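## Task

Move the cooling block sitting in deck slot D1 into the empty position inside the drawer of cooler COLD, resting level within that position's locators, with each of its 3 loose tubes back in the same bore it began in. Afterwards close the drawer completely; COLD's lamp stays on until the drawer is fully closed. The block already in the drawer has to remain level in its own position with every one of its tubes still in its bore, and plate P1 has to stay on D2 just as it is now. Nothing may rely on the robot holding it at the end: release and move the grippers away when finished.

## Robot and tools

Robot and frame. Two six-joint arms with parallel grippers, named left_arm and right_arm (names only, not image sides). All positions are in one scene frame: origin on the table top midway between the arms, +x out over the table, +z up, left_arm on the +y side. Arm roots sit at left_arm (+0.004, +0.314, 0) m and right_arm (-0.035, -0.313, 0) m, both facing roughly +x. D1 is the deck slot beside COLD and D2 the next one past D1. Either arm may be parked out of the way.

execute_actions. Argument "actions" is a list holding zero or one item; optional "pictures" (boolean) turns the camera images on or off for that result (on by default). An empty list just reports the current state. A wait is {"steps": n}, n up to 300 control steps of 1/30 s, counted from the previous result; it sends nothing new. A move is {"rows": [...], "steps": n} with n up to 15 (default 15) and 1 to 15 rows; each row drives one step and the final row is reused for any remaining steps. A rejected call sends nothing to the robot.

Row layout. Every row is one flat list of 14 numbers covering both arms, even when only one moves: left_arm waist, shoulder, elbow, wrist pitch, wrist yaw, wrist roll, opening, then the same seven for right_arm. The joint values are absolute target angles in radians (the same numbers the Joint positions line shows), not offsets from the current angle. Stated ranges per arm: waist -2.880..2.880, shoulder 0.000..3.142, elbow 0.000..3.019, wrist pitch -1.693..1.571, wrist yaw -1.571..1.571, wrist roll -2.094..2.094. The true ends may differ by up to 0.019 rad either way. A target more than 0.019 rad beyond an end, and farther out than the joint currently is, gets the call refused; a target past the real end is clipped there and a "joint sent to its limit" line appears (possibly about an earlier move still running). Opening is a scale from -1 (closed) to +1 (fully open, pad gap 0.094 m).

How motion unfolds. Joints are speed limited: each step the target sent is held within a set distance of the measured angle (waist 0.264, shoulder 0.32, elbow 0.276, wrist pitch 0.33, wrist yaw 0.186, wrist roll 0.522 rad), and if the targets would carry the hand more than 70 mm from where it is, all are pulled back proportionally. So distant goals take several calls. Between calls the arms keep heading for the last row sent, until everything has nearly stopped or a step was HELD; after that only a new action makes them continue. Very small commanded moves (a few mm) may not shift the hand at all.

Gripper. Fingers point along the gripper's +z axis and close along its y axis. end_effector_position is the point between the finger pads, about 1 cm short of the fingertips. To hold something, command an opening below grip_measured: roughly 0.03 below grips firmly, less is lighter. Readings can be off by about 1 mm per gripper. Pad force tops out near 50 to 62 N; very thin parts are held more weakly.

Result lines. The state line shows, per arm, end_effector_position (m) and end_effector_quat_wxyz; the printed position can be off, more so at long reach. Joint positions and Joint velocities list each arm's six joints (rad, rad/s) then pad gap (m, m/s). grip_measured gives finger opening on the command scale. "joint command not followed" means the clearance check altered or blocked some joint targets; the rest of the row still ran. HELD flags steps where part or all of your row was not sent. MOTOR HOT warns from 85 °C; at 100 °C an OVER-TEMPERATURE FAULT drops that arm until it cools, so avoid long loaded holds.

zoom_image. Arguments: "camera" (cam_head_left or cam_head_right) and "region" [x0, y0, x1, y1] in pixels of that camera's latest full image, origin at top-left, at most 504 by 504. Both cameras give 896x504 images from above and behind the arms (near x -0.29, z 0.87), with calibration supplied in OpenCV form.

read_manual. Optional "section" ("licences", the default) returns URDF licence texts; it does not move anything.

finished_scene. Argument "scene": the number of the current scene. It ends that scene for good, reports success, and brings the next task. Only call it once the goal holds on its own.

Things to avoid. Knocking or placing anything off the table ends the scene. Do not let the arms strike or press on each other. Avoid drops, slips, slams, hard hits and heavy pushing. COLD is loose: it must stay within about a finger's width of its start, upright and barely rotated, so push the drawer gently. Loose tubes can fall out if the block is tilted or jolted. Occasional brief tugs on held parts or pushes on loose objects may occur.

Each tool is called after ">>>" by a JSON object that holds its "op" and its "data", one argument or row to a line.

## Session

>>> {"op": "execute_actions", "data": {
  "actions": []
}}

Scene clock: 0.00 s of 10800.00 s.
left_arm: end_effector_position=(+0.5295, +0.3097, +0.4685) grip_measured=+1.000 end_effector_quat_wxyz=(+0.689, +0.005, +0.725, -0.005) | right_arm: end_effector_position=(+0.1620, +0.1734, +0.1254) grip_measured=+1.000 end_effector_quat_wxyz=(+0.182, -0.580, +0.785, +0.118)
Joint positions: left_arm=[-0.006  1.066  1.03  -0.014  0.012 -0.     0.094] | right_arm=[ 1.111  1.533  1.091 -0.692 -0.011 -0.087  0.094]
Joint velocities: left_arm=[ 0.005 -0.005  0.007  0.007 -0.022 -0.037  0.   ] | right_arm=[-0.005 -0.015 -0.002  0.017 -0.095 -0.007  0.   ]
Motor temperatures (°C, as the motors report them): left_arm=[17 18 21 21 19 21] | right_arm=[22 21 23 19 18 17]

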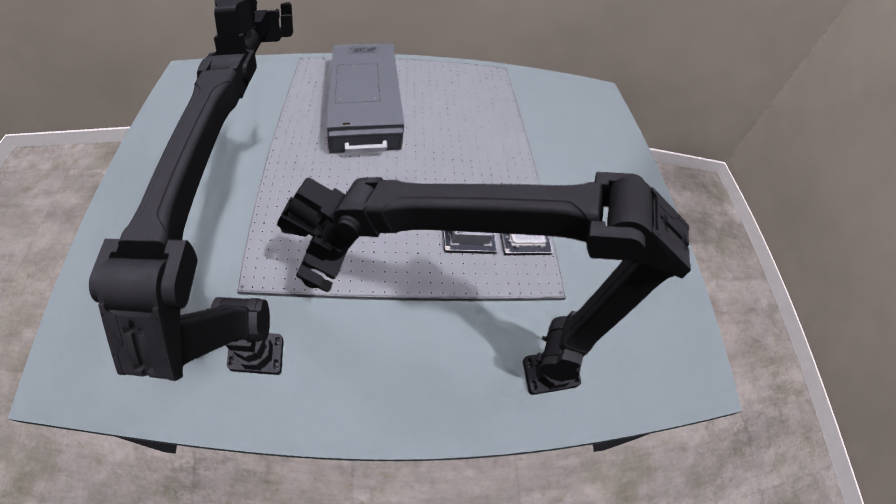

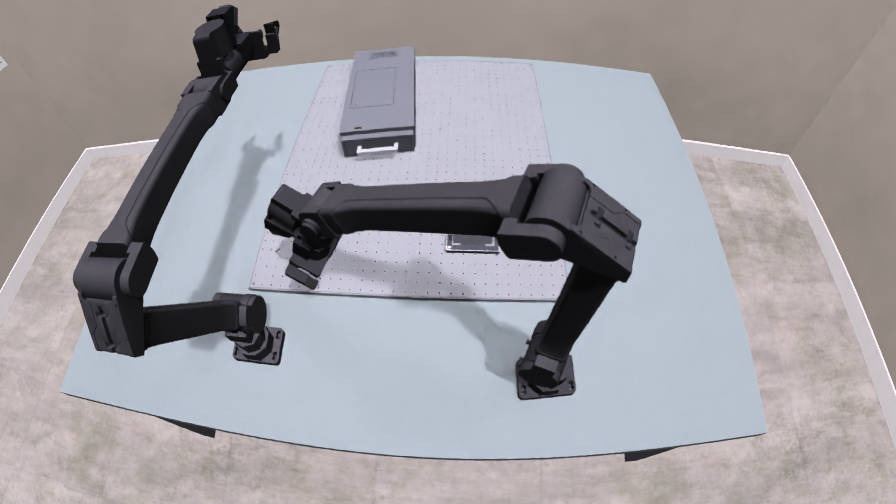

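>>> {"op": "zoom_image", "data": {
  "camera": "cam_head_left",
  "region": [300, 30, 440, 170]
}}

>>> {"op": "zoom_image", "data": {
  "camera": "cam_head_right",
  "region": [310, 30, 450, 170]
}}

>>> {"op": "execute_actions", "data": {
  "actions": [
    {"rows":[[-0.1,1.3,1.2,-0.8,0,1.2,-0.3,0.7,1.45,1.22,-1.2,0,0.36,1]]}
  ],
  "pictures": false
}}

>>> {"op": "execute_actions", "data": {
  "actions": [
    {"rows":[[-0.25,1.55,1.33,-0.8,0,1.1,-0.3,0.32,1.45,1.22,-1.29,0,0.36,1]]}
  ],
  "pictures": false
}}

>>> {"op": "execute_actions", "data": {
  "actions": [
    {"steps":12}
  ]
}}

>>> {"op": "zoom_image", "data": {
  "camera": "cam_head_right",
  "region": [430, 175, 550, 255]
}}

Region (300, 30, 440, 170) of cam_head_left's 896x504 image, scaled by 3.600, with more detail than that image has.

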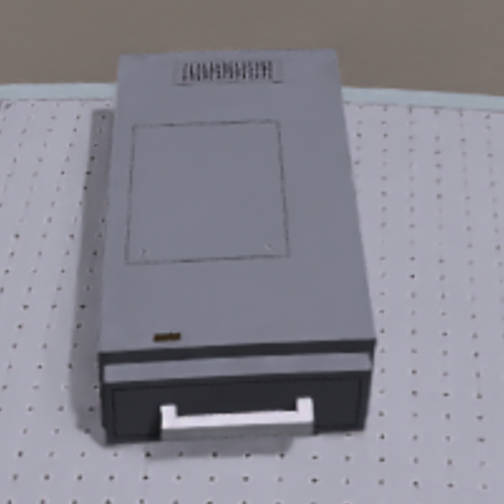

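Region (310, 30, 450, 170) of cam_head_right's 896x504 image, scaled by 3.600, with more detail than that image has.

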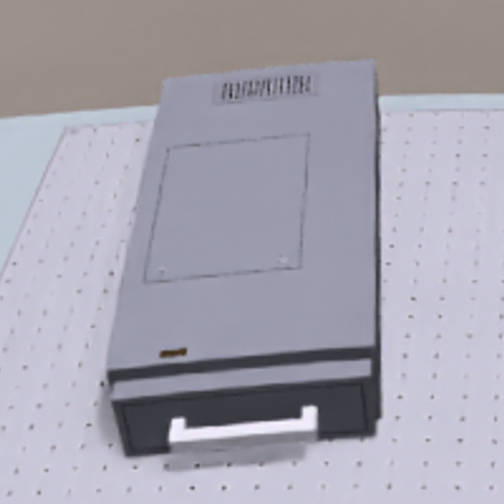

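Scene clock: 3.17 s of 10800.00 s.
left_arm: end_effector_position=(+0.5182, +0.2614, +0.2528) grip_measured=-0.297 end_effector_quat_wxyz=(+0.271, +0.525, +0.794, +0.142) | right_arm: end_effector_position=(+0.2886, -0.0182, +0.1525) grip_measured=+1.000 end_effector_quat_wxyz=(+0.035, -0.217, +0.975, +0.018)
Joint positions: left_arm=[-0.103  1.328  1.166 -0.787  0.001  1.069  0.033] | right_arm=[ 0.669  1.478  1.169 -1.183  0.003  0.304  0.094]
Joint velocities: left_arm=[-0.005 -0.103 -0.012 -0.022  0.022  0.842  0.   ] | right_arm=[-0.21  -0.19   0.144 -0.1   -0.037  0.359  0.   ]
Motor temperatures (°C, as the motors report them): left_arm=[17 18 22 21 19 21] | right_arm=[22 21 24 19 18 17]
Steps of this call (steps 1 to 80: nothing new was sent; steps 81 to 95: all 15 steps of this action). Readings (joint positions):
81: left_arm=[-0.011 1.074 1.041 -0.057 0.006 0.053] | right_arm=[1.104 1.532 1.095 -0.721 -0.013 -0.055]
82: left_arm=[-0.020 1.090 1.065 -0.126 0.003 0.118] | right_arm=[1.092 1.531 1.102 -0.771 -0.013 -0.018]
84: left_arm=[-0.048 1.144 1.115 -0.268 0.002 0.256] | right_arm=[1.044 1.524 1.110 -0.872 -0.012 0.046]
88: left_arm=[-0.096 1.260 1.166 -0.636 0.002 0.628] | right_arm=[0.895 1.509 1.119 -1.045 -0.008 0.149]
95: the state above

Scene clock: 3.67 s of 10800.00 s.
left_arm: end_effector_position=(+0.5586, +0.1671, +0.1920) grip_measured=-0.297 end_effector_quat_wxyz=(+0.229, +0.603, +0.757, +0.100) | right_arm: end_effector_position=(+0.3545, -0.1669, +0.1598) grip_measured=+1.000 end_effector_quat_wxyz=(+0.002, -0.006, +1.000, -0.001)
Joint positions: left_arm=[-0.26   1.562  1.29  -0.792  0.001  1.088  0.033] | right_arm=[ 0.289  1.464  1.175 -1.279  0.003  0.349  0.094]
Joint velocities: left_arm=[ 0.073 -0.063  0.002  0.002  0.007 -0.007 -0.   ] | right_arm=[ 0.181  0.005 -0.007 -0.012 -0.081 -0.081  0.   ]
Motor temperatures (°C, as the motors report them): left_arm=[17 18 22 21 19 21] | right_arm=[22 21 24 19 18 17]
Steps of this call (steps 1 to 15: all 15 steps of this action). Readings (joint positions):
1: left_arm=[-0.111 1.334 1.171 -0.789 -0.002 1.074] | right_arm=[0.654 1.472 1.173 -1.193 -0.002 0.309]
2: left_arm=[-0.124 1.349 1.188 -0.790 -0.003 1.075] | right_arm=[0.633 1.467 1.174 -1.209 -0.003 0.312]
4: left_arm=[-0.170 1.406 1.234 -0.790 -0.003 1.078] | right_arm=[0.562 1.464 1.174 -1.234 -0.004 0.318]
8: left_arm=[-0.255 1.524 1.290 -0.790 0.001 1.083] | right_arm=[0.372 1.464 1.175 -1.266 -0.001 0.335]
15: the state above

Scene clock: 4.07 s of 10800.00 s.
left_arm: end_effector_position=(+0.5594, +0.1703, +0.1924) grip_measured=-0.297 end_effector_quat_wxyz=(+0.229, +0.601, +0.759, +0.101) | right_arm: end_effector_position=(+0.3512, -0.1586, +0.1598) grip_measured=+1.000 end_effector_quat_wxyz=(+0.002, -0.016, +1.000, -0.000)
Joint positions: left_arm=[-0.255  1.562  1.29  -0.792  0.001  1.088  0.033] | right_arm=[ 0.31   1.464  1.175 -1.279  0.002  0.351  0.094]
Joint velocities: left_arm=[-0.005 -0.015 -0.007 -0.002 -0.022 -0.081  0.001] | right_arm=[-0.015 -0.015  0.012 -0.012 -0.022 -0.081  0.   ]
Motor temperatures (°C, as the motors report them): left_arm=[17 18 22 21 19 21] | right_arm=[22 21 24 19 18 17]
Steps of this call (steps 1 to 12: the robot went on to your last target). Readings (joint positions):
1: left_arm=[-0.258 1.562 1.290 -0.792 0.001 1.088] | right_arm=[0.294 1.464 1.175 -1.279 0.003 0.350]
2: left_arm=[-0.256 1.562 1.290 -0.792 0.001 1.088] | right_arm=[0.300 1.464 1.175 -1.279 0.002 0.350]
4: left_arm=[-0.255 1.562 1.290 -0.792 0.001 1.088] | right_arm=[0.308 1.464 1.175 -1.279 0.002 0.350]
8: left_arm=[-0.255 1.562 1.290 -0.792 0.001 1.088] | right_arm=[0.310 1.464 1.175 -1.279 0.002 0.351]
12: the state above

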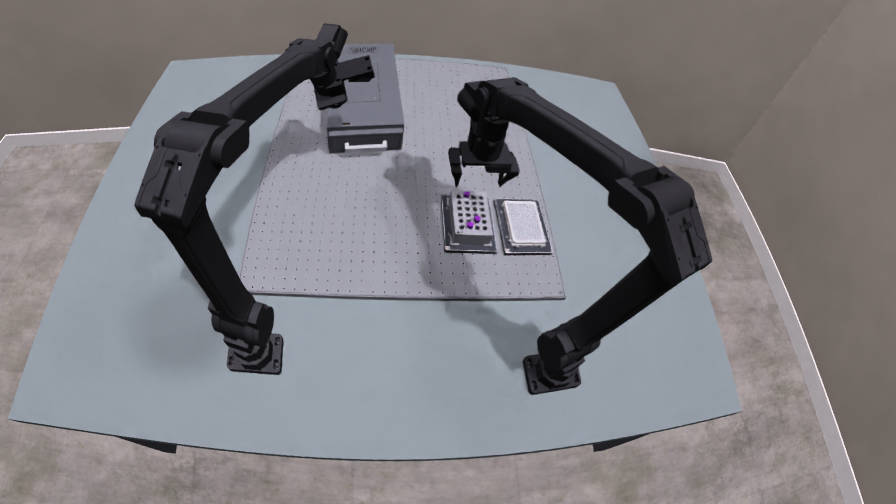

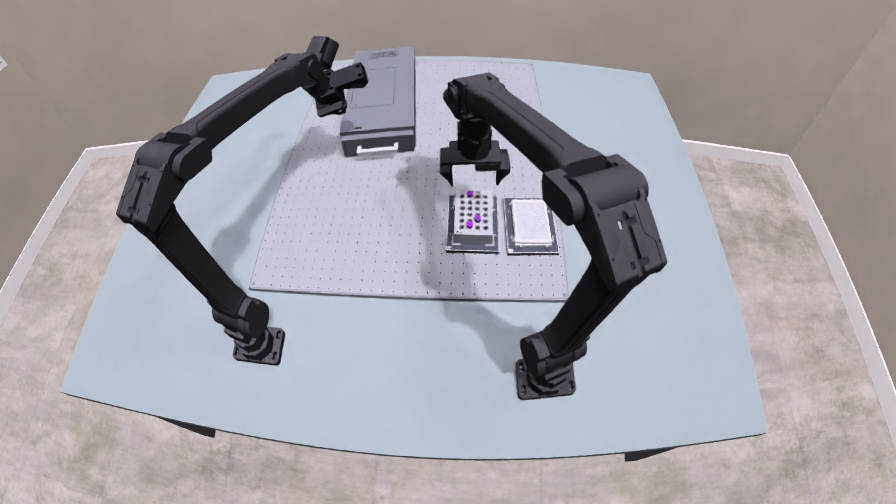

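Region (430, 175, 550, 255) of cam_head_right's 896x504 image, scaled by 4.200, with more detail than that image has.

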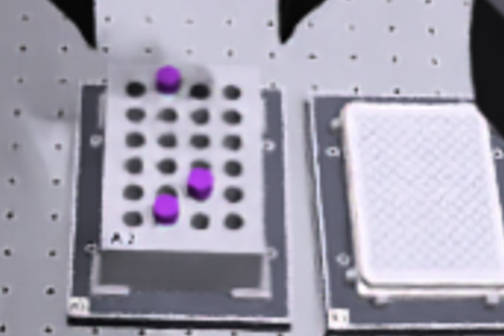

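>>> {"op": "execute_actions", "data": {
  "actions": [
    {"rows":[[-0.285,1.59,1.33,-0.78,0,1.1,-0.3,0.33,1.47,1.16,-1.26,0,0.39,1],[-0.3,1.61,1.33,-0.77,0,1.1,-0.3,0.333,1.476,1.146,-1.24,0,0.39,1],[-0.32,1.63,1.33,-0.76,0,1.1,-0.3,0.333,1.482,1.132,-1.22,0,0.39,1],[-0.34,1.65,1.33,-0.75,0,1.1,-0.3,0.333,1.488,1.118,-1.2,0,0.39,1],[-0.36,1.67,1.33,-0.74,0,1.1,-0.3,0.333,1.494,1.104,-1.18,0,0.39,1],[-0.375,1.69,1.33,-0.74,0,1.1,-0.3,0.333,1.5,1.09,-1.16,0,0.39,1],[-0.385,1.71,1.33,-0.74,0,1.1,-0.3,0.333,1.506,1.076,-1.14,0,0.39,1],[-0.394,1.73,1.33,-0.74,0,1.1,-0.3,0.333,1.512,1.062,-1.12,0,0.39,1],[-0.396,1.75,1.33,-0.74,0,1.1,-0.3,0.333,1.518,1.05,-1.1,0,0.39,1],[-0.396,1.77,1.33,-0.74,0,1.1,-0.3,0.333,1.52,1.045,-1.08,0,0.39,1]]}
  ],
  "pictures": false
}}

>>> {"op": "execute_actions", "data": {
  "actions": [
    {"steps":6}
  ]
}}

>>> {"op": "zoom_image", "data": {
  "camera": "cam_head_right",
  "region": [340, 110, 520, 250]
}}

Scene clock: 9.20 s of 10800.00 s.
left_arm: end_effector_position=(+0.5383, +0.0797, +0.0760) grip_measured=-0.297 end_effector_quat_wxyz=(+0.155, +0.673, +0.721, +0.054) | right_arm: end_effector_position=(+0.3403, -0.1602, +0.0875) grip_measured=+1.000 end_effector_quat_wxyz=(-0.006, -0.004, +1.000, -0.003)
Joint positions: left_arm=[-0.415  1.777  1.291 -0.754  0.001  1.089  0.033] | right_arm=[ 0.316  1.521  1.034 -1.097  0.002  0.38   0.094]
Joint velocities: left_arm=[ 0.083  0.259  0.022 -0.002 -0.022 -0.022  0.001] | right_arm=[-0.024  0.005  0.002  0.056 -0.007 -0.081  0.   ]
Motor temperatures (°C, as the motors report them): left_arm=[17 18 24 21 19 21] | right_arm=[22 21 25 19 18 17]
Steps of this call (steps 1 to 30: the robot went on to your last target; steps 31 to 90: nothing new was sent; then 1.63 s passed at rest; steps 91 to 105: all 15 steps of this action). Readings (joint positions):
91: left_arm=[-0.256 1.562 1.290 -0.792 0.001 1.088] | right_arm=[0.310 1.464 1.173 -1.277 0.002 0.356]
92: left_arm=[-0.260 1.563 1.290 -0.792 0.000 1.088] | right_arm=[0.310 1.464 1.168 -1.270 0.002 0.361]
94: left_arm=[-0.278 1.571 1.290 -0.781 -0.001 1.088] | right_arm=[0.312 1.464 1.146 -1.242 0.002 0.368]
98: left_arm=[-0.355 1.631 1.291 -0.756 -0.001 1.088] | right_arm=[0.316 1.477 1.086 -1.170 0.002 0.376]
105: the state above

Scene clock: 9.40 s of 10800.00 s.
left_arm: end_effector_position=(+0.5401, +0.0846, +0.0728) grip_measured=-0.298 end_effector_quat_wxyz=(+0.153, +0.670, +0.725, +0.052) | right_arm: end_effector_position=(+0.3413, -0.1597, +0.0875) grip_measured=+1.000 end_effector_quat_wxyz=(-0.004, -0.004, +1.000, -0.003)
Joint positions: left_arm=[-0.405  1.783  1.291 -0.754  0.004  1.089  0.033] | right_arm=[ 0.316  1.521  1.034 -1.093  0.002  0.381  0.094]
Joint velocities: left_arm=[-0.005 -0.015  0.007 -0.002 -0.022  0.066 -0.001] | right_arm=[ 0.005  0.005  0.002  0.007 -0.022  0.022  0.   ]
Motor temperatures (°C, as the motors report them): left_arm=[17 18 24 21 19 21] | right_arm=[22 21 25 19 18 17]
Steps of this call (steps 1 to 6: the robot went on to your last target). Readings (joint positions):
1: left_arm=[-0.412 1.784 1.291 -0.754 0.001 1.089] | right_arm=[0.316 1.521 1.034 -1.096 0.002 0.381]
2: left_arm=[-0.410 1.785 1.291 -0.754 0.001 1.089] | right_arm=[0.316 1.521 1.034 -1.094 0.002 0.381]
4: left_arm=[-0.405 1.783 1.291 -0.754 0.004 1.089] | right_arm=[0.316 1.521 1.034 -1.093 0.002 0.381]
6: the state above

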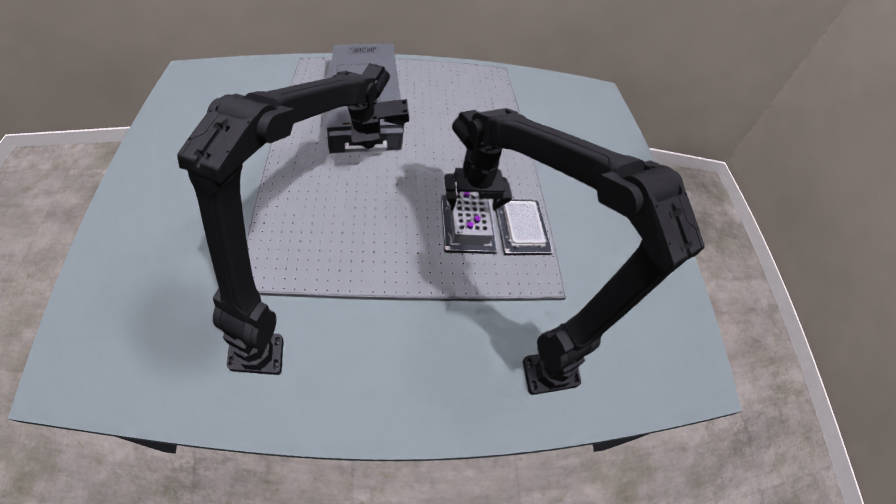

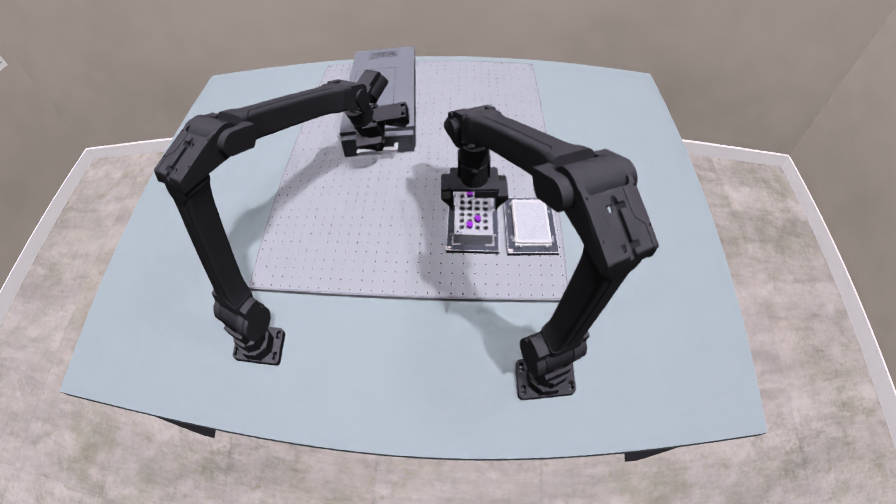

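Region (340, 110, 520, 250) of cam_head_right's 896x504 image, scaled by 2.800, with more detail than that image has.

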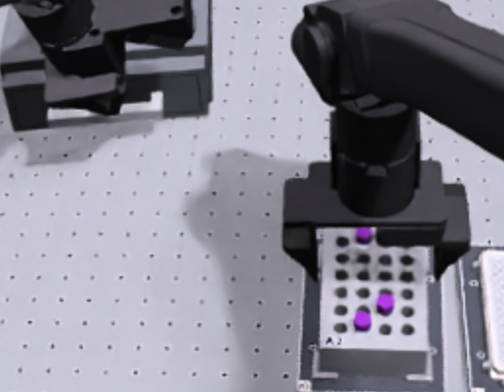

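>>> {"op": "execute_actions", "data": {
  "actions": [
    {"rows":[[-0.4,1.8,1.32,-0.78,0,1.1,-0.3,0.339,1.52,1.045,-1.075,0,0.39,1],[-0.4,1.81,1.32,-0.78,0,1.1,-0.3,0.339,1.53,1.04,-1.075,0,0.39,1],[-0.4,1.815,1.32,-0.78,0,1.1,-0.3,0.339,1.54,1.03,-1.07,0,0.39,1],[-0.4,1.82,1.32,-0.78,0,1.1,-0.3,0.339,1.547,1.025,-1.055,0,0.39,1],[-0.4,1.825,1.32,-0.78,0,1.1,-0.3,0.339,1.554,1.02,-1.04,0,0.39,1],[-0.4,1.83,1.32,-0.78,0,1.1,-0.3,0.339,1.56,1.013,-1.025,0,0.39,1],[-0.4,1.84,1.32,-0.78,0,1.1,-0.3,0.339,1.566,1.006,-1.01,0,0.39,1],[-0.4,1.845,1.32,-0.78,0,1.1,-0.3,0.339,1.57,1.0,-0.995,0,0.39,1],[-0.4,1.85,1.32,-0.78,0,1.1,-0.3,0.339,1.57,0.998,-0.983,0,0.39,1]]}
  ],
  "pictures": false
}}

>>> {"op": "execute_actions", "data": {
  "actions": [
    {"steps":6}
  ]
}}

Scene clock: 13.23 s of 10800.00 s.
left_arm: end_effector_position=(+0.5353, +0.0871, +0.0504) grip_measured=-0.298 end_effector_quat_wxyz=(+0.129, +0.672, +0.728, +0.045) | right_arm: end_effector_position=(+0.3424, -0.1566, +0.0568) grip_measured=+1.000 end_effector_quat_wxyz=(+0.000, -0.007, +1.000, -0.001)
Joint positions: left_arm=[-0.405  1.822  1.291 -0.766  0.002  1.089  0.033] | right_arm=[ 0.322  1.564  0.992 -0.998  0.002  0.381  0.094]
Joint velocities: left_arm=[ 0.005  0.054 -0.002 -0.007 -0.007 -0.037 -0.002] | right_arm=[-0.005  0.005 -0.002  0.002 -0.007  0.022  0.   ]
Motor temperatures (°C, as the motors report them): left_arm=[17 18 24 21 19 21] | right_arm=[22 21 25 19 18 17]
Steps of this call (steps 1 to 15: the robot went on to your last target; steps 16 to 90: nothing new was sent; then 0.33 s passed at rest; steps 91 to 105: all 15 steps of this action). Readings (joint positions):
91: left_arm=[-0.405 1.783 1.291 -0.757 0.004 1.089] | right_arm=[0.317 1.521 1.034 -1.091 0.002 0.381]
92: left_arm=[-0.405 1.783 1.291 -0.760 0.002 1.089] | right_arm=[0.317 1.521 1.034 -1.090 0.002 0.381]
94: left_arm=[-0.405 1.784 1.291 -0.765 0.002 1.089] | right_arm=[0.319 1.522 1.032 -1.082 0.002 0.381]
98: left_arm=[-0.405 1.790 1.291 -0.766 0.002 1.089] | right_arm=[0.322 1.536 1.014 -1.033 0.002 0.381]
105: the state above

Scene clock: 13.43 s of 10800.00 s.
left_arm: end_effector_position=(+0.5351, +0.0871, +0.0491) grip_measured=-0.298 end_effector_quat_wxyz=(+0.128, +0.672, +0.728, +0.045) | right_arm: end_effector_position=(+0.3429, -0.1564, +0.0568) grip_measured=+1.000 end_effector_quat_wxyz=(+0.002, -0.007, +1.000, -0.000)
Joint positions: left_arm=[-0.405  1.824  1.291 -0.766  0.002  1.089  0.033] | right_arm=[ 0.322  1.564  0.992 -0.996  0.002  0.381  0.094]
Joint velocities: left_arm=[ 0.005 -0.015 -0.002 -0.007 -0.022 -0.051 -0.   ] | right_arm=[-0.005 -0.005 -0.012 -0.002 -0.051 -0.037  0.   ]
Motor temperatures (°C, as the motors report them): left_arm=[17 18 24 21 19 21] | right_arm=[22 21 25 19 18 17]
Steps of this call (steps 1 to 6: the robot went on to your last target). Readings (joint positions):
1: left_arm=[-0.405 1.823 1.291 -0.766 0.002 1.089] | right_arm=[0.322 1.564 0.992 -0.998 0.002 0.381]
2: left_arm=[-0.405 1.824 1.291 -0.766 0.002 1.089] | right_arm=[0.322 1.564 0.992 -0.996 0.002 0.381]
4: left_arm=[-0.405 1.824 1.291 -0.766 0.002 1.089] | right_arm=[0.322 1.564 0.992 -0.996 0.002 0.381]
6: the state above

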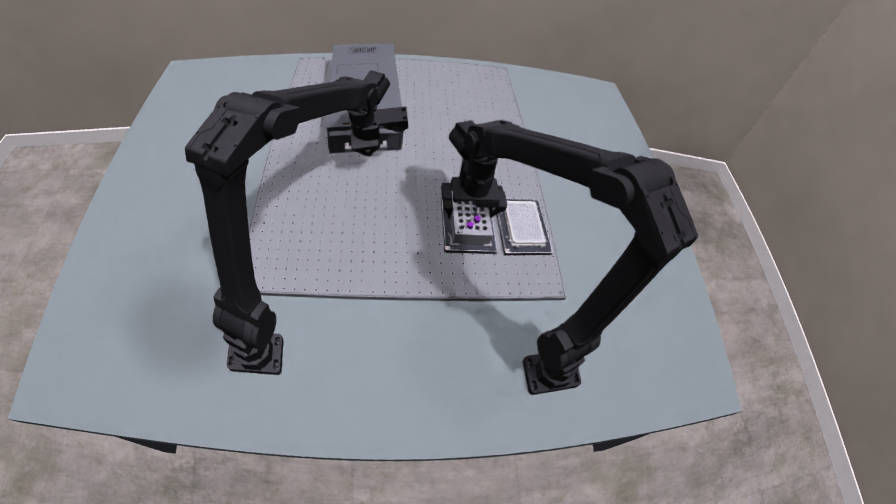

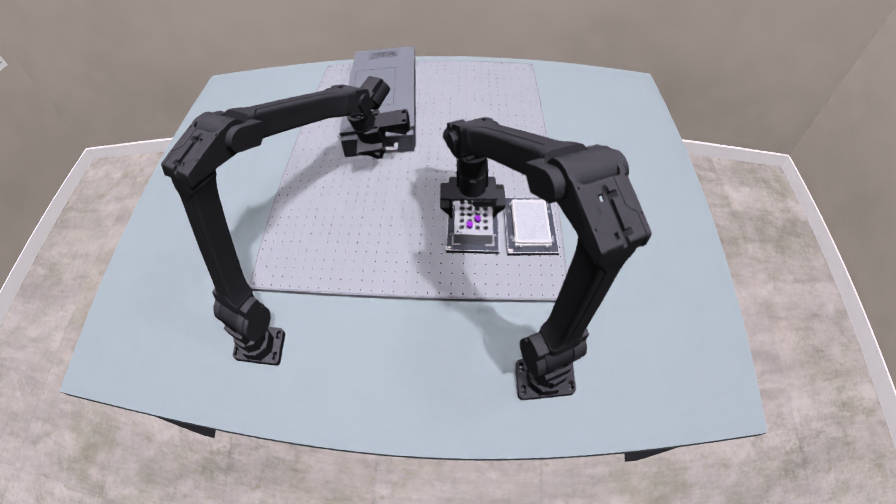

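>>> {"op": "execute_actions", "data": {
  "actions": [
    {"rows":[[-0.41,1.83,1.3,-0.79,0,1.08,-0.3,0.325,1.565,1.0,-0.99,0,0.385,0.92],[-0.415,1.825,1.3,-0.81,0,1.08,-0.3,0.325,1.565,1.0,-0.99,0,0.385,0.87],[-0.42,1.82,1.3,-0.83,0,1.07,-0.3,0.325,1.565,1.0,-0.99,0,0.385,0.84],[-0.425,1.815,1.29,-0.85,0,1.06,-0.3,0.325,1.565,1.0,-0.99,0,0.385,0.81],[-0.43,1.81,1.29,-0.87,0,1.05,-0.3,0.325,1.565,1.0,-0.99,0,0.385,0.77],[-0.435,1.81,1.29,-0.885,0,1.04,-0.3,0.325,1.565,1.0,-0.99,0,0.385,0.77]],"steps":12}
  ]
}}

>>> {"op": "execute_actions", "data": {
  "actions": [
    {"rows":[[-0.441,1.797,1.27,-0.88,0,1.04,-0.3,0.325,1.55,1.03,-1.0,0,0.385,0.77],[-0.447,1.784,1.252,-0.875,0,1.03,-0.3,0.325,1.535,1.05,-1.0,0,0.385,0.77],[-0.453,1.77,1.233,-0.87,0,1.025,-0.3,0.325,1.52,1.07,-1.0,0,0.385,0.77],[-0.459,1.757,1.215,-0.864,0,1.02,-0.3,0.325,1.51,1.085,-1.005,0,0.385,0.77],[-0.465,1.743,1.196,-0.858,0,1.01,-0.3,0.325,1.5,1.095,-1.01,0,0.385,0.77],[-0.472,1.73,1.178,-0.852,0,1.005,-0.3,0.325,1.494,1.102,-1.015,0,0.385,0.77],[-0.479,1.716,1.159,-0.846,0,1.0,-0.3,0.325,1.488,1.109,-1.02,0,0.385,0.77],[-0.486,1.703,1.141,-0.84,0,0.99,-0.3,0.325,1.482,1.116,-1.03,0,0.385,0.77],[-0.493,1.689,1.122,-0.834,0,0.985,-0.3,0.325,1.476,1.123,-1.04,0,0.385,0.77],[-0.5,1.676,1.104,-0.828,0,0.98,-0.3,0.325,1.47,1.13,-1.05,0,0.385,0.77],[-0.507,1.662,1.085,-0.822,0,0.97,-0.3,0.325,1.464,1.137,-1.06,0,0.385,0.77],[-0.514,1.649,1.067,-0.816,0,0.96,-0.3,0.325,1.458,1.144,-1.07,0,0.385,0.77],[-0.522,1.635,1.048,-0.81,0,0.955,-0.3,0.325,1.452,1.151,-1.08,0,0.385,0.77],[-0.53,1.622,1.03,-0.805,0,0.95,-0.3,0.325,1.446,1.158,-1.09,0,0.385,0.77],[-0.538,1.608,1.012,-0.8,0,0.94,-0.3,0.325,1.44,1.165,-1.1,0,0.385,0.77]]}
  ],
  "pictures": false
}}

>>> {"op": "execute_actions", "data": {
  "actions": [
    {"rows":[[-0.548,1.594,0.995,-0.797,0,0.93,-0.3,0.325,1.436,1.172,-1.11,0,0.385,0.77],[-0.558,1.579,0.978,-0.794,0,0.92,-0.3,0.325,1.432,1.179,-1.12,0,0.385,0.77],[-0.568,1.565,0.961,-0.79,0,0.91,-0.3,0.325,1.428,1.186,-1.13,0,0.385,0.77],[-0.578,1.55,0.944,-0.787,0,0.9,-0.3,0.325,1.424,1.193,-1.14,0,0.385,0.77],[-0.589,1.535,0.927,-0.784,0,0.89,-0.3,0.325,1.42,1.2,-1.15,0,0.385,0.77],[-0.6,1.52,0.91,-0.781,0,0.88,-0.3,0.325,1.416,1.207,-1.16,0,0.385,0.77],[-0.611,1.505,0.893,-0.778,0,0.87,-0.3,0.325,1.412,1.214,-1.172,0,0.385,0.77],[-0.623,1.49,0.876,-0.776,0,0.855,-0.3,0.325,1.408,1.221,-1.184,0,0.385,0.77],[-0.636,1.475,0.859,-0.774,0,0.84,-0.3,0.325,1.404,1.228,-1.196,0,0.385,0.77],[-0.649,1.46,0.842,-0.772,0,0.83,-0.3,0.325,1.4,1.235,-1.208,0,0.385,0.77],[-0.662,1.446,0.825,-0.77,0,0.82,-0.3,0.325,1.396,1.242,-1.22,0,0.385,0.77],[-0.674,1.435,0.81,-0.77,0,0.81,-0.3,0.325,1.393,1.249,-1.235,0,0.385,0.77],[-0.684,1.425,0.798,-0.77,0,0.8,-0.3,0.325,1.39,1.255,-1.25,0,0.385,0.77],[-0.692,1.417,0.789,-0.77,0,0.79,-0.3,0.325,1.39,1.26,-1.265,0,0.385,0.77],[-0.7,1.41,0.78,-0.77,0,0.78,-0.3,0.325,1.39,1.26,-1.28,0,0.385,0.77]]}
  ],
  "pictures": false
}}

>>> {"op": "execute_actions", "data": {
  "actions": [
    {"rows":[[-0.715,1.395,0.76,-0.775,0,0.77,-0.3,0.325,1.39,1.26,-1.29,0,0.385,0.77]]}
  ]
}}

Scene clock: 25.83 s of 10800.00 s.
left_arm: end_effector_position=(+0.5073, +0.0847, +0.0470) grip_measured=-0.298 end_effector_quat_wxyz=(+0.083, +0.674, +0.734, +0.028) | right_arm: end_effector_position=(+0.3430, -0.1577, +0.0566) grip_measured=+0.820 end_effector_quat_wxyz=(+0.003, -0.006, +1.000, -0.004)
Joint positions: left_arm=[-0.43   1.818  1.291 -0.87  -0.002  1.059  0.033] | right_arm=[ 0.322  1.564  0.991 -0.996  0.009  0.383  0.086]
Joint velocities: left_arm=[-0.073 -0.024 -0.007 -0.066 -0.051 -0.125  0.001] | right_arm=[ 0.005  0.005  0.002  0.002  0.007  0.037 -0.002]
Motor temperatures (°C, as the motors report them): left_arm=[17 19 25 21 19 21] | right_arm=[22 21 25 19 18 17]
Steps of this call (steps 1 to 15: the robot went on to your last target; steps 16 to 90: nothing new was sent; then 9.00 s passed at rest; steps 91 to 102: all 12 steps of this action). Readings (joint positions):
91: left_arm=[-0.405 1.824 1.291 -0.768 0.002 1.089] | right_arm=[0.322 1.564 0.992 -0.996 0.002 0.381]
92: left_arm=[-0.405 1.824 1.291 -0.775 0.002 1.089] | right_arm=[0.322 1.564 0.992 -0.996 0.004 0.381]
94: left_arm=[-0.407 1.824 1.291 -0.796 0.000 1.086] | right_arm=[0.322 1.564 0.991 -0.996 0.009 0.383]
98: left_arm=[-0.416 1.818 1.291 -0.840 -0.002 1.068] | right_arm=[0.322 1.564 0.991 -0.996 0.009 0.383]
102: the state above

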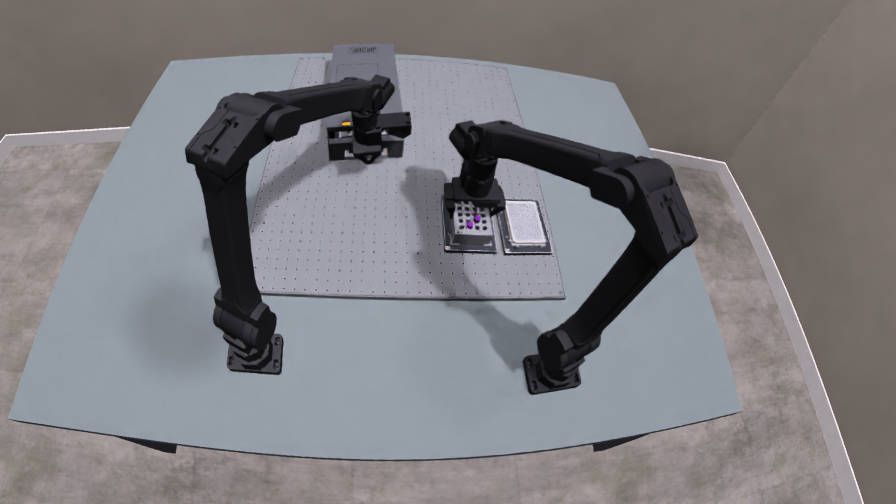

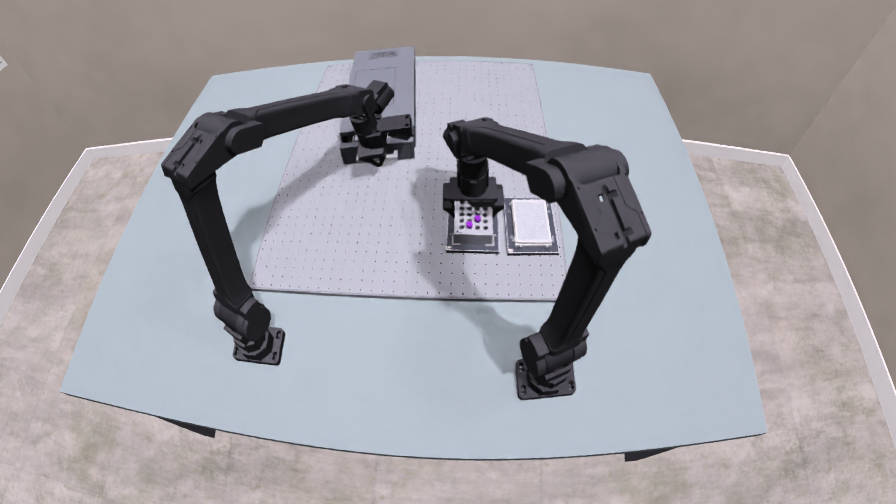

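Scene clock: 26.33 s of 10800.00 s.
left_arm: end_effector_position=(+0.4169, +0.0799, +0.0473) grip_measured=-0.298 end_effector_quat_wxyz=(+0.077, +0.678, +0.731, +0.019) | right_arm: end_effector_position=(+0.3433, -0.1564, +0.0716) grip_measured=+0.820 end_effector_quat_wxyz=(-0.006, -0.006, +1.000, -0.004)
Joint positions: left_arm=[-0.518  1.648  1.057 -0.822 -0.002  0.982  0.033] | right_arm=[ 0.322  1.553  1.024 -1.055  0.003  0.383  0.086]
Joint velocities: left_arm=[-0.249 -0.425 -0.54   0.115 -0.037 -0.183 -0.   ] | right_arm=[-0.005 -0.093  0.1   -0.198 -0.007 -0.051 -0.   ]
Motor temperatures (°C, as the motors report them): left_arm=[17 19 25 21 19 21] | right_arm=[22 21 25 19 18 17]
Steps of this call (steps 1 to 15: all 15 steps of this action). Readings (joint positions):
1: left_arm=[-0.432 1.818 1.291 -0.871 -0.001 1.056] | right_arm=[0.322 1.564 0.991 -0.996 0.009 0.383]
2: left_arm=[-0.434 1.815 1.286 -0.871 -0.001 1.053] | right_arm=[0.322 1.564 0.991 -0.996 0.009 0.383]
4: left_arm=[-0.440 1.803 1.263 -0.871 -0.001 1.046] | right_arm=[0.322 1.564 0.994 -0.998 0.010 0.383]
8: left_arm=[-0.458 1.755 1.197 -0.845 -0.003 1.027] | right_arm=[0.322 1.564 1.001 -1.010 0.010 0.383]
15: the state above

Scene clock: 26.83 s of 10800.00 s.
left_arm: end_effector_position=(+0.3062, +0.0708, +0.0486) grip_measured=-0.298 end_effector_quat_wxyz=(+0.081, +0.683, +0.726, +0.007) | right_arm: end_effector_position=(+0.3413, -0.1572, +0.1193) grip_measured=+0.820 end_effector_quat_wxyz=(-0.015, -0.006, +1.000, -0.008)
Joint positions: left_arm=[-0.68   1.436  0.81  -0.782 -0.001  0.834  0.033] | right_arm=[ 0.322  1.501  1.103 -1.207  0.003  0.383  0.086]
Joint velocities: left_arm=[-0.337 -0.298 -0.33   0.012 -0.037 -0.3   -0.001] | right_arm=[-0.005 -0.093  0.198 -0.422 -0.051  0.007  0.001]
Motor temperatures (°C, as the motors report them): left_arm=[17 19 25 21 19 21] | right_arm=[22 21 25 19 18 17]
Steps of this call (steps 1 to 15: all 15 steps of this action). Readings (joint positions):
1: left_arm=[-0.527 1.634 1.039 -0.818 -0.002 0.974] | right_arm=[0.322 1.550 1.028 -1.063 0.003 0.383]
2: left_arm=[-0.536 1.620 1.021 -0.814 -0.002 0.966] | right_arm=[0.322 1.546 1.032 -1.071 0.003 0.383]
4: left_arm=[-0.554 1.593 0.987 -0.806 -0.002 0.948] | right_arm=[0.322 1.539 1.041 -1.088 0.003 0.383]
8: left_arm=[-0.593 1.536 0.920 -0.791 -0.002 0.910] | right_arm=[0.322 1.525 1.062 -1.125 0.003 0.383]
15: the state above

Scene clock: 27.33 s of 10800.00 s.
left_arm: end_effector_position=(+0.2851, +0.0701, +0.0463) grip_measured=-0.298 end_effector_quat_wxyz=(+0.078, +0.678, +0.731, +0.003) | right_arm: end_effector_position=(+0.3475, -0.1545, +0.1618) grip_measured=+0.820 end_effector_quat_wxyz=(+0.006, -0.006, +1.000, +0.001)
Joint positions: left_arm=[-0.716  1.404  0.771 -0.782 -0.     0.783  0.033] | right_arm=[ 0.322  1.452  1.168 -1.276  0.002  0.383  0.086]
Joint velocities: left_arm=[ 0.015 -0.005 -0.017 -0.007 -0.051 -0.022 -0.   ] | right_arm=[-0.015 -0.063  0.066 -0.002  0.007 -0.022 -0.001]
Motor temperatures (°C, as the motors report them): left_arm=[17 19 25 21 19 21] | right_arm=[22 21 25 19 18 17]
Steps of this call (steps 1 to 15: all 15 steps of this action). Readings (joint positions):
1: left_arm=[-0.692 1.426 0.798 -0.782 -0.001 0.824] | right_arm=[0.322 1.498 1.110 -1.221 0.002 0.383]
2: left_arm=[-0.701 1.416 0.787 -0.782 -0.001 0.816] | right_arm=[0.322 1.494 1.115 -1.233 0.002 0.383]
4: left_arm=[-0.714 1.406 0.773 -0.782 -0.000 0.803] | right_arm=[0.322 1.486 1.125 -1.252 0.002 0.383]
8: left_arm=[-0.716 1.404 0.771 -0.782 -0.000 0.790] | right_arm=[0.322 1.471 1.141 -1.269 0.002 0.383]
15: the state above

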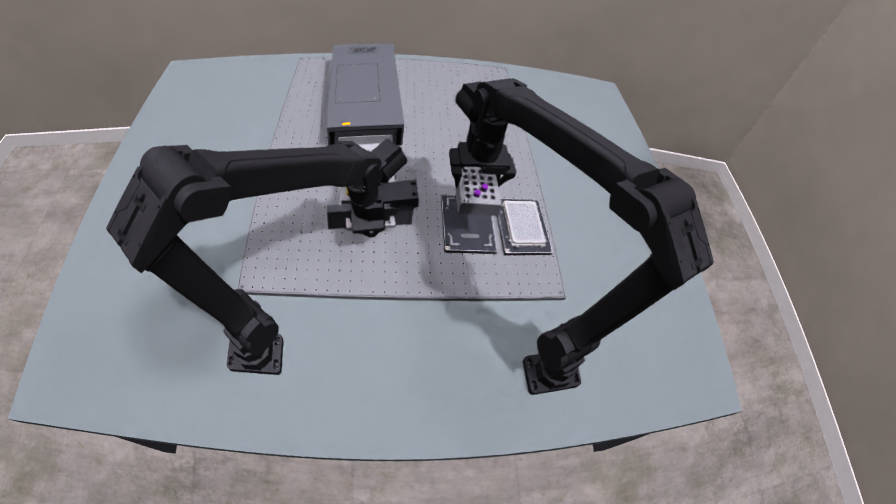

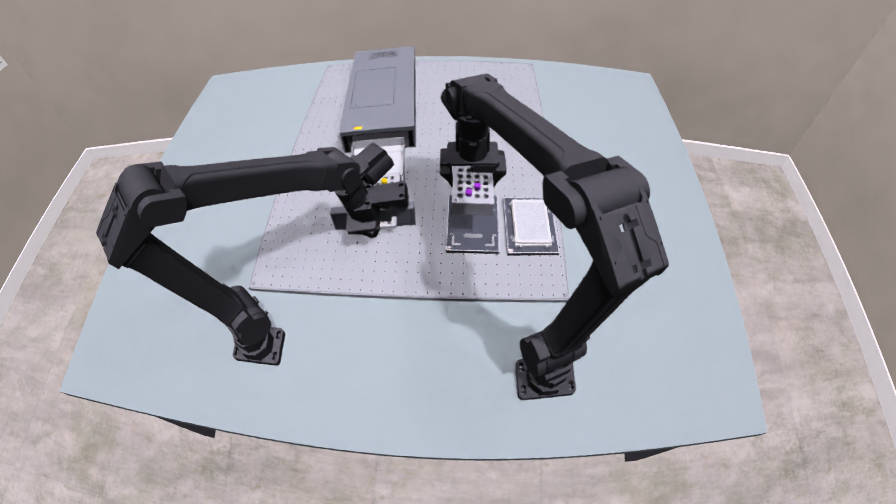

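A short extra pull, then lift off the handle and retract.

>>> {"op": "execute_actions", "data": {
  "actions": [
    {"rows":[[-0.74,1.395,0.76,-0.835,0,0.76,-0.3,0.325,1.39,1.26,-1.3,0,0.385,0.77]],"steps":10}
  ],
  "pictures": false
}}

>>> {"op": "execute_actions", "data": {
  "actions": [
    {"rows":[[-0.73,1.37,0.78,-0.81,0,0.76,-0.3,0.325,1.39,1.26,-1.3,0,0.385,0.77],[-0.73,1.34,0.78,-0.81,0,0.76,-0.3,0.325,1.39,1.26,-1.3,0,0.385,0.77],[-0.73,1.3,0.78,-0.82,0,0.76,-0.3,0.325,1.39,1.26,-1.3,0,0.385,0.77],[-0.73,1.27,0.78,-0.83,0,0.76,-0.3,0.325,1.39,1.26,-1.3,0,0.385,0.77]],"steps":10}
  ],
  "pictures": false
}}

>>> {"op": "execute_actions", "data": {
  "actions": [
    {"rows":[[-0.76,1.18,0.7,-0.83,0,0.7,-0.5,0.325,1.39,1.26,-1.3,0,0.385,0.77],[-0.8,1.1,0.63,-0.83,0,0.7,-0.8,0.325,1.39,1.26,-1.3,0,0.385,0.77],[-0.84,1.0,0.55,-0.82,0,0.7,-1,0.325,1.39,1.26,-1.3,0,0.385,0.77],[-0.87,0.9,0.46,-0.8,0,0.7,-1,0.325,1.39,1.26,-1.3,0,0.385,0.77],[-0.9,0.8,0.36,-0.8,0,0.7,-1,0.325,1.39,1.26,-1.3,0,0.385,0.77]]}
  ]
}}

>>> {"op": "zoom_image", "data": {
  "camera": "cam_head_right",
  "region": [325, 110, 425, 210]
}}

>>> {"op": "zoom_image", "data": {
  "camera": "cam_head_left",
  "region": [315, 110, 415, 210]
}}

Scene clock: 31.83 s of 10800.00 s.
left_arm: end_effector_position=(+0.2801, +0.0722, +0.0455) grip_measured=-0.298 end_effector_quat_wxyz=(+0.067, +0.678, +0.732, +0.005) | right_arm: end_effector_position=(+0.3454, -0.1553, +0.1641) grip_measured=+0.820 end_effector_quat_wxyz=(+0.003, -0.006, +1.000, +0.000)
Joint positions: left_arm=[-0.724  1.404  0.771 -0.803 -0.007  0.773  0.033] | right_arm=[ 0.322  1.449  1.171 -1.288  0.002  0.383  0.086]
Joint velocities: left_arm=[ 0.005 -0.005  0.012  0.007 -0.051  0.037 -0.001] | right_arm=[-0.015 -0.015 -0.002  0.012 -0.066 -0.022 -0.001]
Motor temperatures (°C, as the motors report them): left_arm=[17 19 24 21 19 21] | right_arm=[22 21 27 19 18 17]
Steps of this call (steps 1 to 15: the robot went on to your last target; steps 16 to 90: nothing new was sent; then 1.17 s passed at rest; steps 91 to 100: all 10 steps of this action). Readings (joint positions):
91: left_arm=[-0.717 1.404 0.771 -0.790 -0.000 0.779] | right_arm=[0.322 1.449 1.171 -1.279 0.002 0.383]
92: left_arm=[-0.720 1.404 0.771 -0.800 -0.002 0.778] | right_arm=[0.322 1.449 1.171 -1.281 0.002 0.383]
94: left_arm=[-0.724 1.404 0.771 -0.803 -0.007 0.776] | right_arm=[0.322 1.449 1.171 -1.286 0.002 0.383]
98: left_arm=[-0.724 1.404 0.771 -0.803 -0.007 0.774] | right_arm=[0.322 1.449 1.171 -1.288 0.002 0.383]
100: the state above

Scene clock: 32.17 s of 10800.00 s.
left_arm: end_effector_position=(+0.2838, +0.0675, +0.0960) grip_measured=-0.298 end_effector_quat_wxyz=(+0.134, +0.673, +0.728, +0.004) | right_arm: end_effector_position=(+0.3454, -0.1553, +0.1641) grip_measured=+0.820 end_effector_quat_wxyz=(+0.003, -0.006, +1.000, +0.000)
Joint positions: left_arm=[-0.724  1.258  0.771 -0.815 -0.002  0.772  0.033] | right_arm=[ 0.322  1.449  1.171 -1.288  0.002  0.383  0.086]
Joint velocities: left_arm=[-0.005 -0.22   0.017 -0.002 -0.037 -0.007  0.001] | right_arm=[ 0.005 -0.015 -0.007  0.002 -0.051 -0.037 -0.001]
Motor temperatures (°C, as the motors report them): left_arm=[17 19 24 21 19 21] | right_arm=[22 21 27 19 18 17]
Steps of this call (steps 1 to 10: all 10 steps of this action). Readings (joint positions):
1: left_arm=[-0.724 1.403 0.771 -0.802 -0.007 0.773] | right_arm=[0.322 1.449 1.171 -1.288 0.002 0.383]
2: left_arm=[-0.724 1.400 0.771 -0.802 -0.007 0.772] | right_arm=[0.322 1.449 1.171 -1.288 0.002 0.383]
4: left_arm=[-0.724 1.375 0.771 -0.807 -0.004 0.772] | right_arm=[0.322 1.449 1.171 -1.288 0.002 0.383]
8: left_arm=[-0.724 1.284 0.771 -0.815 -0.002 0.772] | right_arm=[0.322 1.449 1.171 -1.288 0.002 0.383]
10: the state above

Scene clock: 32.67 s of 10800.00 s.
left_arm: end_effector_position=(+0.1448, +0.1347, +0.0534) grip_measured=-0.988 end_effector_quat_wxyz=(+0.165, +0.713, +0.681, -0.016) | right_arm: end_effector_position=(+0.3454, -0.1553, +0.1641) grip_measured=+0.820 end_effector_quat_wxyz=(+0.003, -0.006, +1.000, +0.000)
Joint positions: left_arm=[-0.904  0.781  0.35  -0.808  0.001  0.715  0.001] | right_arm=[ 0.322  1.449  1.171 -1.288  0.002  0.383  0.086]
Joint velocities: left_arm=[-0.015  0.19  -0.012 -0.002  0.051 -0.066 -0.001] | right_arm=[-0.044 -0.015  0.002  0.002 -0.007 -0.007 -0.002]
Motor temperatures (°C, as the motors report them): left_arm=[17 19 24 21 19 21] | right_arm=[22 21 27 19 18 17]
Steps of this call (steps 1 to 15: all 15 steps of this action). Readings (joint positions):
1: left_arm=[-0.727 1.247 0.765 -0.815 -0.002 0.761] | right_arm=[0.322 1.449 1.171 -1.288 0.002 0.383]
2: left_arm=[-0.736 1.225 0.743 -0.814 -0.002 0.750] | right_arm=[0.322 1.449 1.171 -1.288 0.002 0.383]
4: left_arm=[-0.778 1.133 0.652 -0.810 -0.003 0.738] | right_arm=[0.322 1.449 1.171 -1.288 0.002 0.383]
8: left_arm=[-0.886 0.853 0.417 -0.808 0.001 0.726] | right_arm=[0.322 1.449 1.171 -1.288 0.002 0.383]
15: the state above

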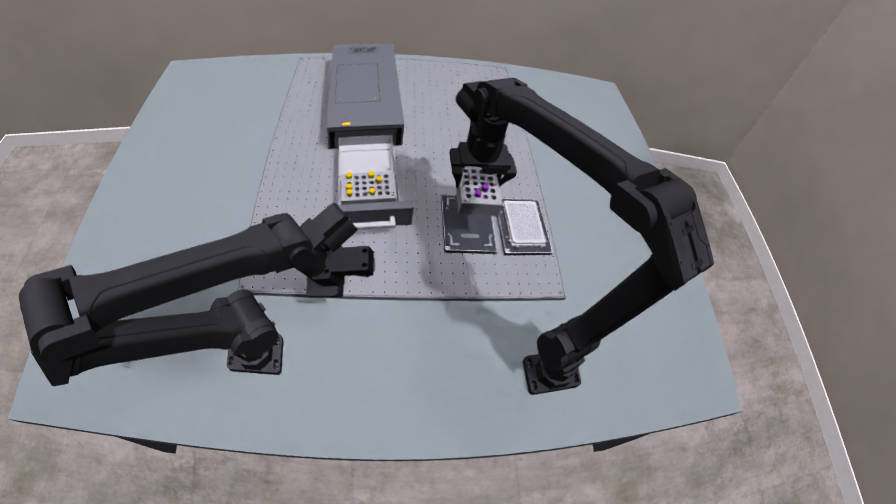

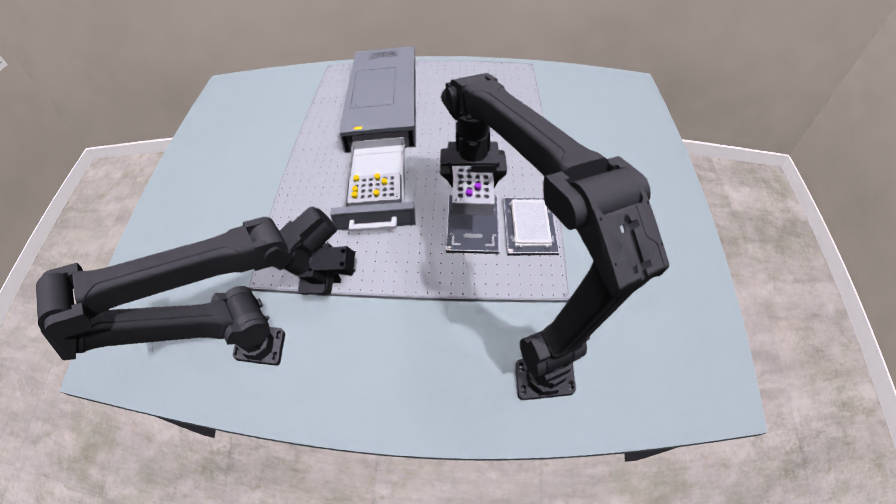

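Region (325, 110, 425, 210) of cam_head_right's 896x504 image, scaled by 5.040, with more detail than that image has.

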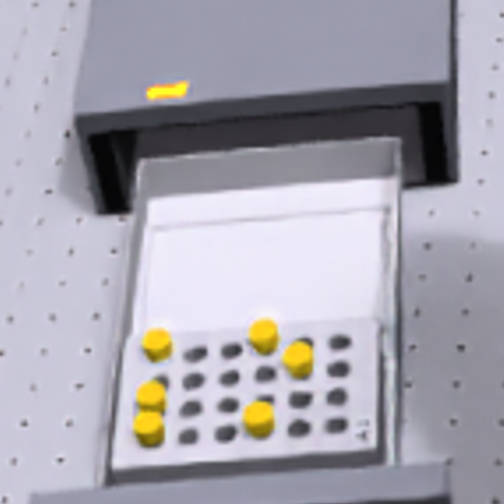

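Region (315, 110, 415, 210) of cam_head_left's 896x504 image, scaled by 5.040, with more detail than that image has.

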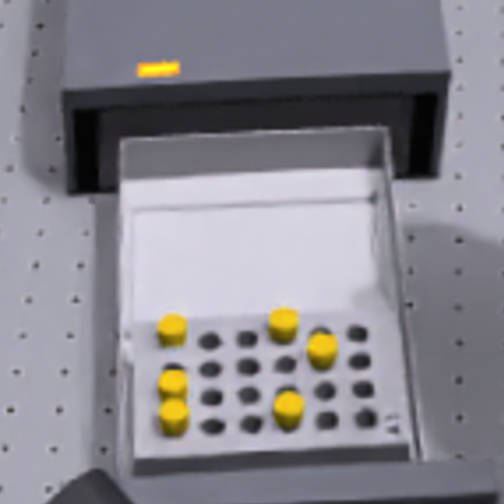

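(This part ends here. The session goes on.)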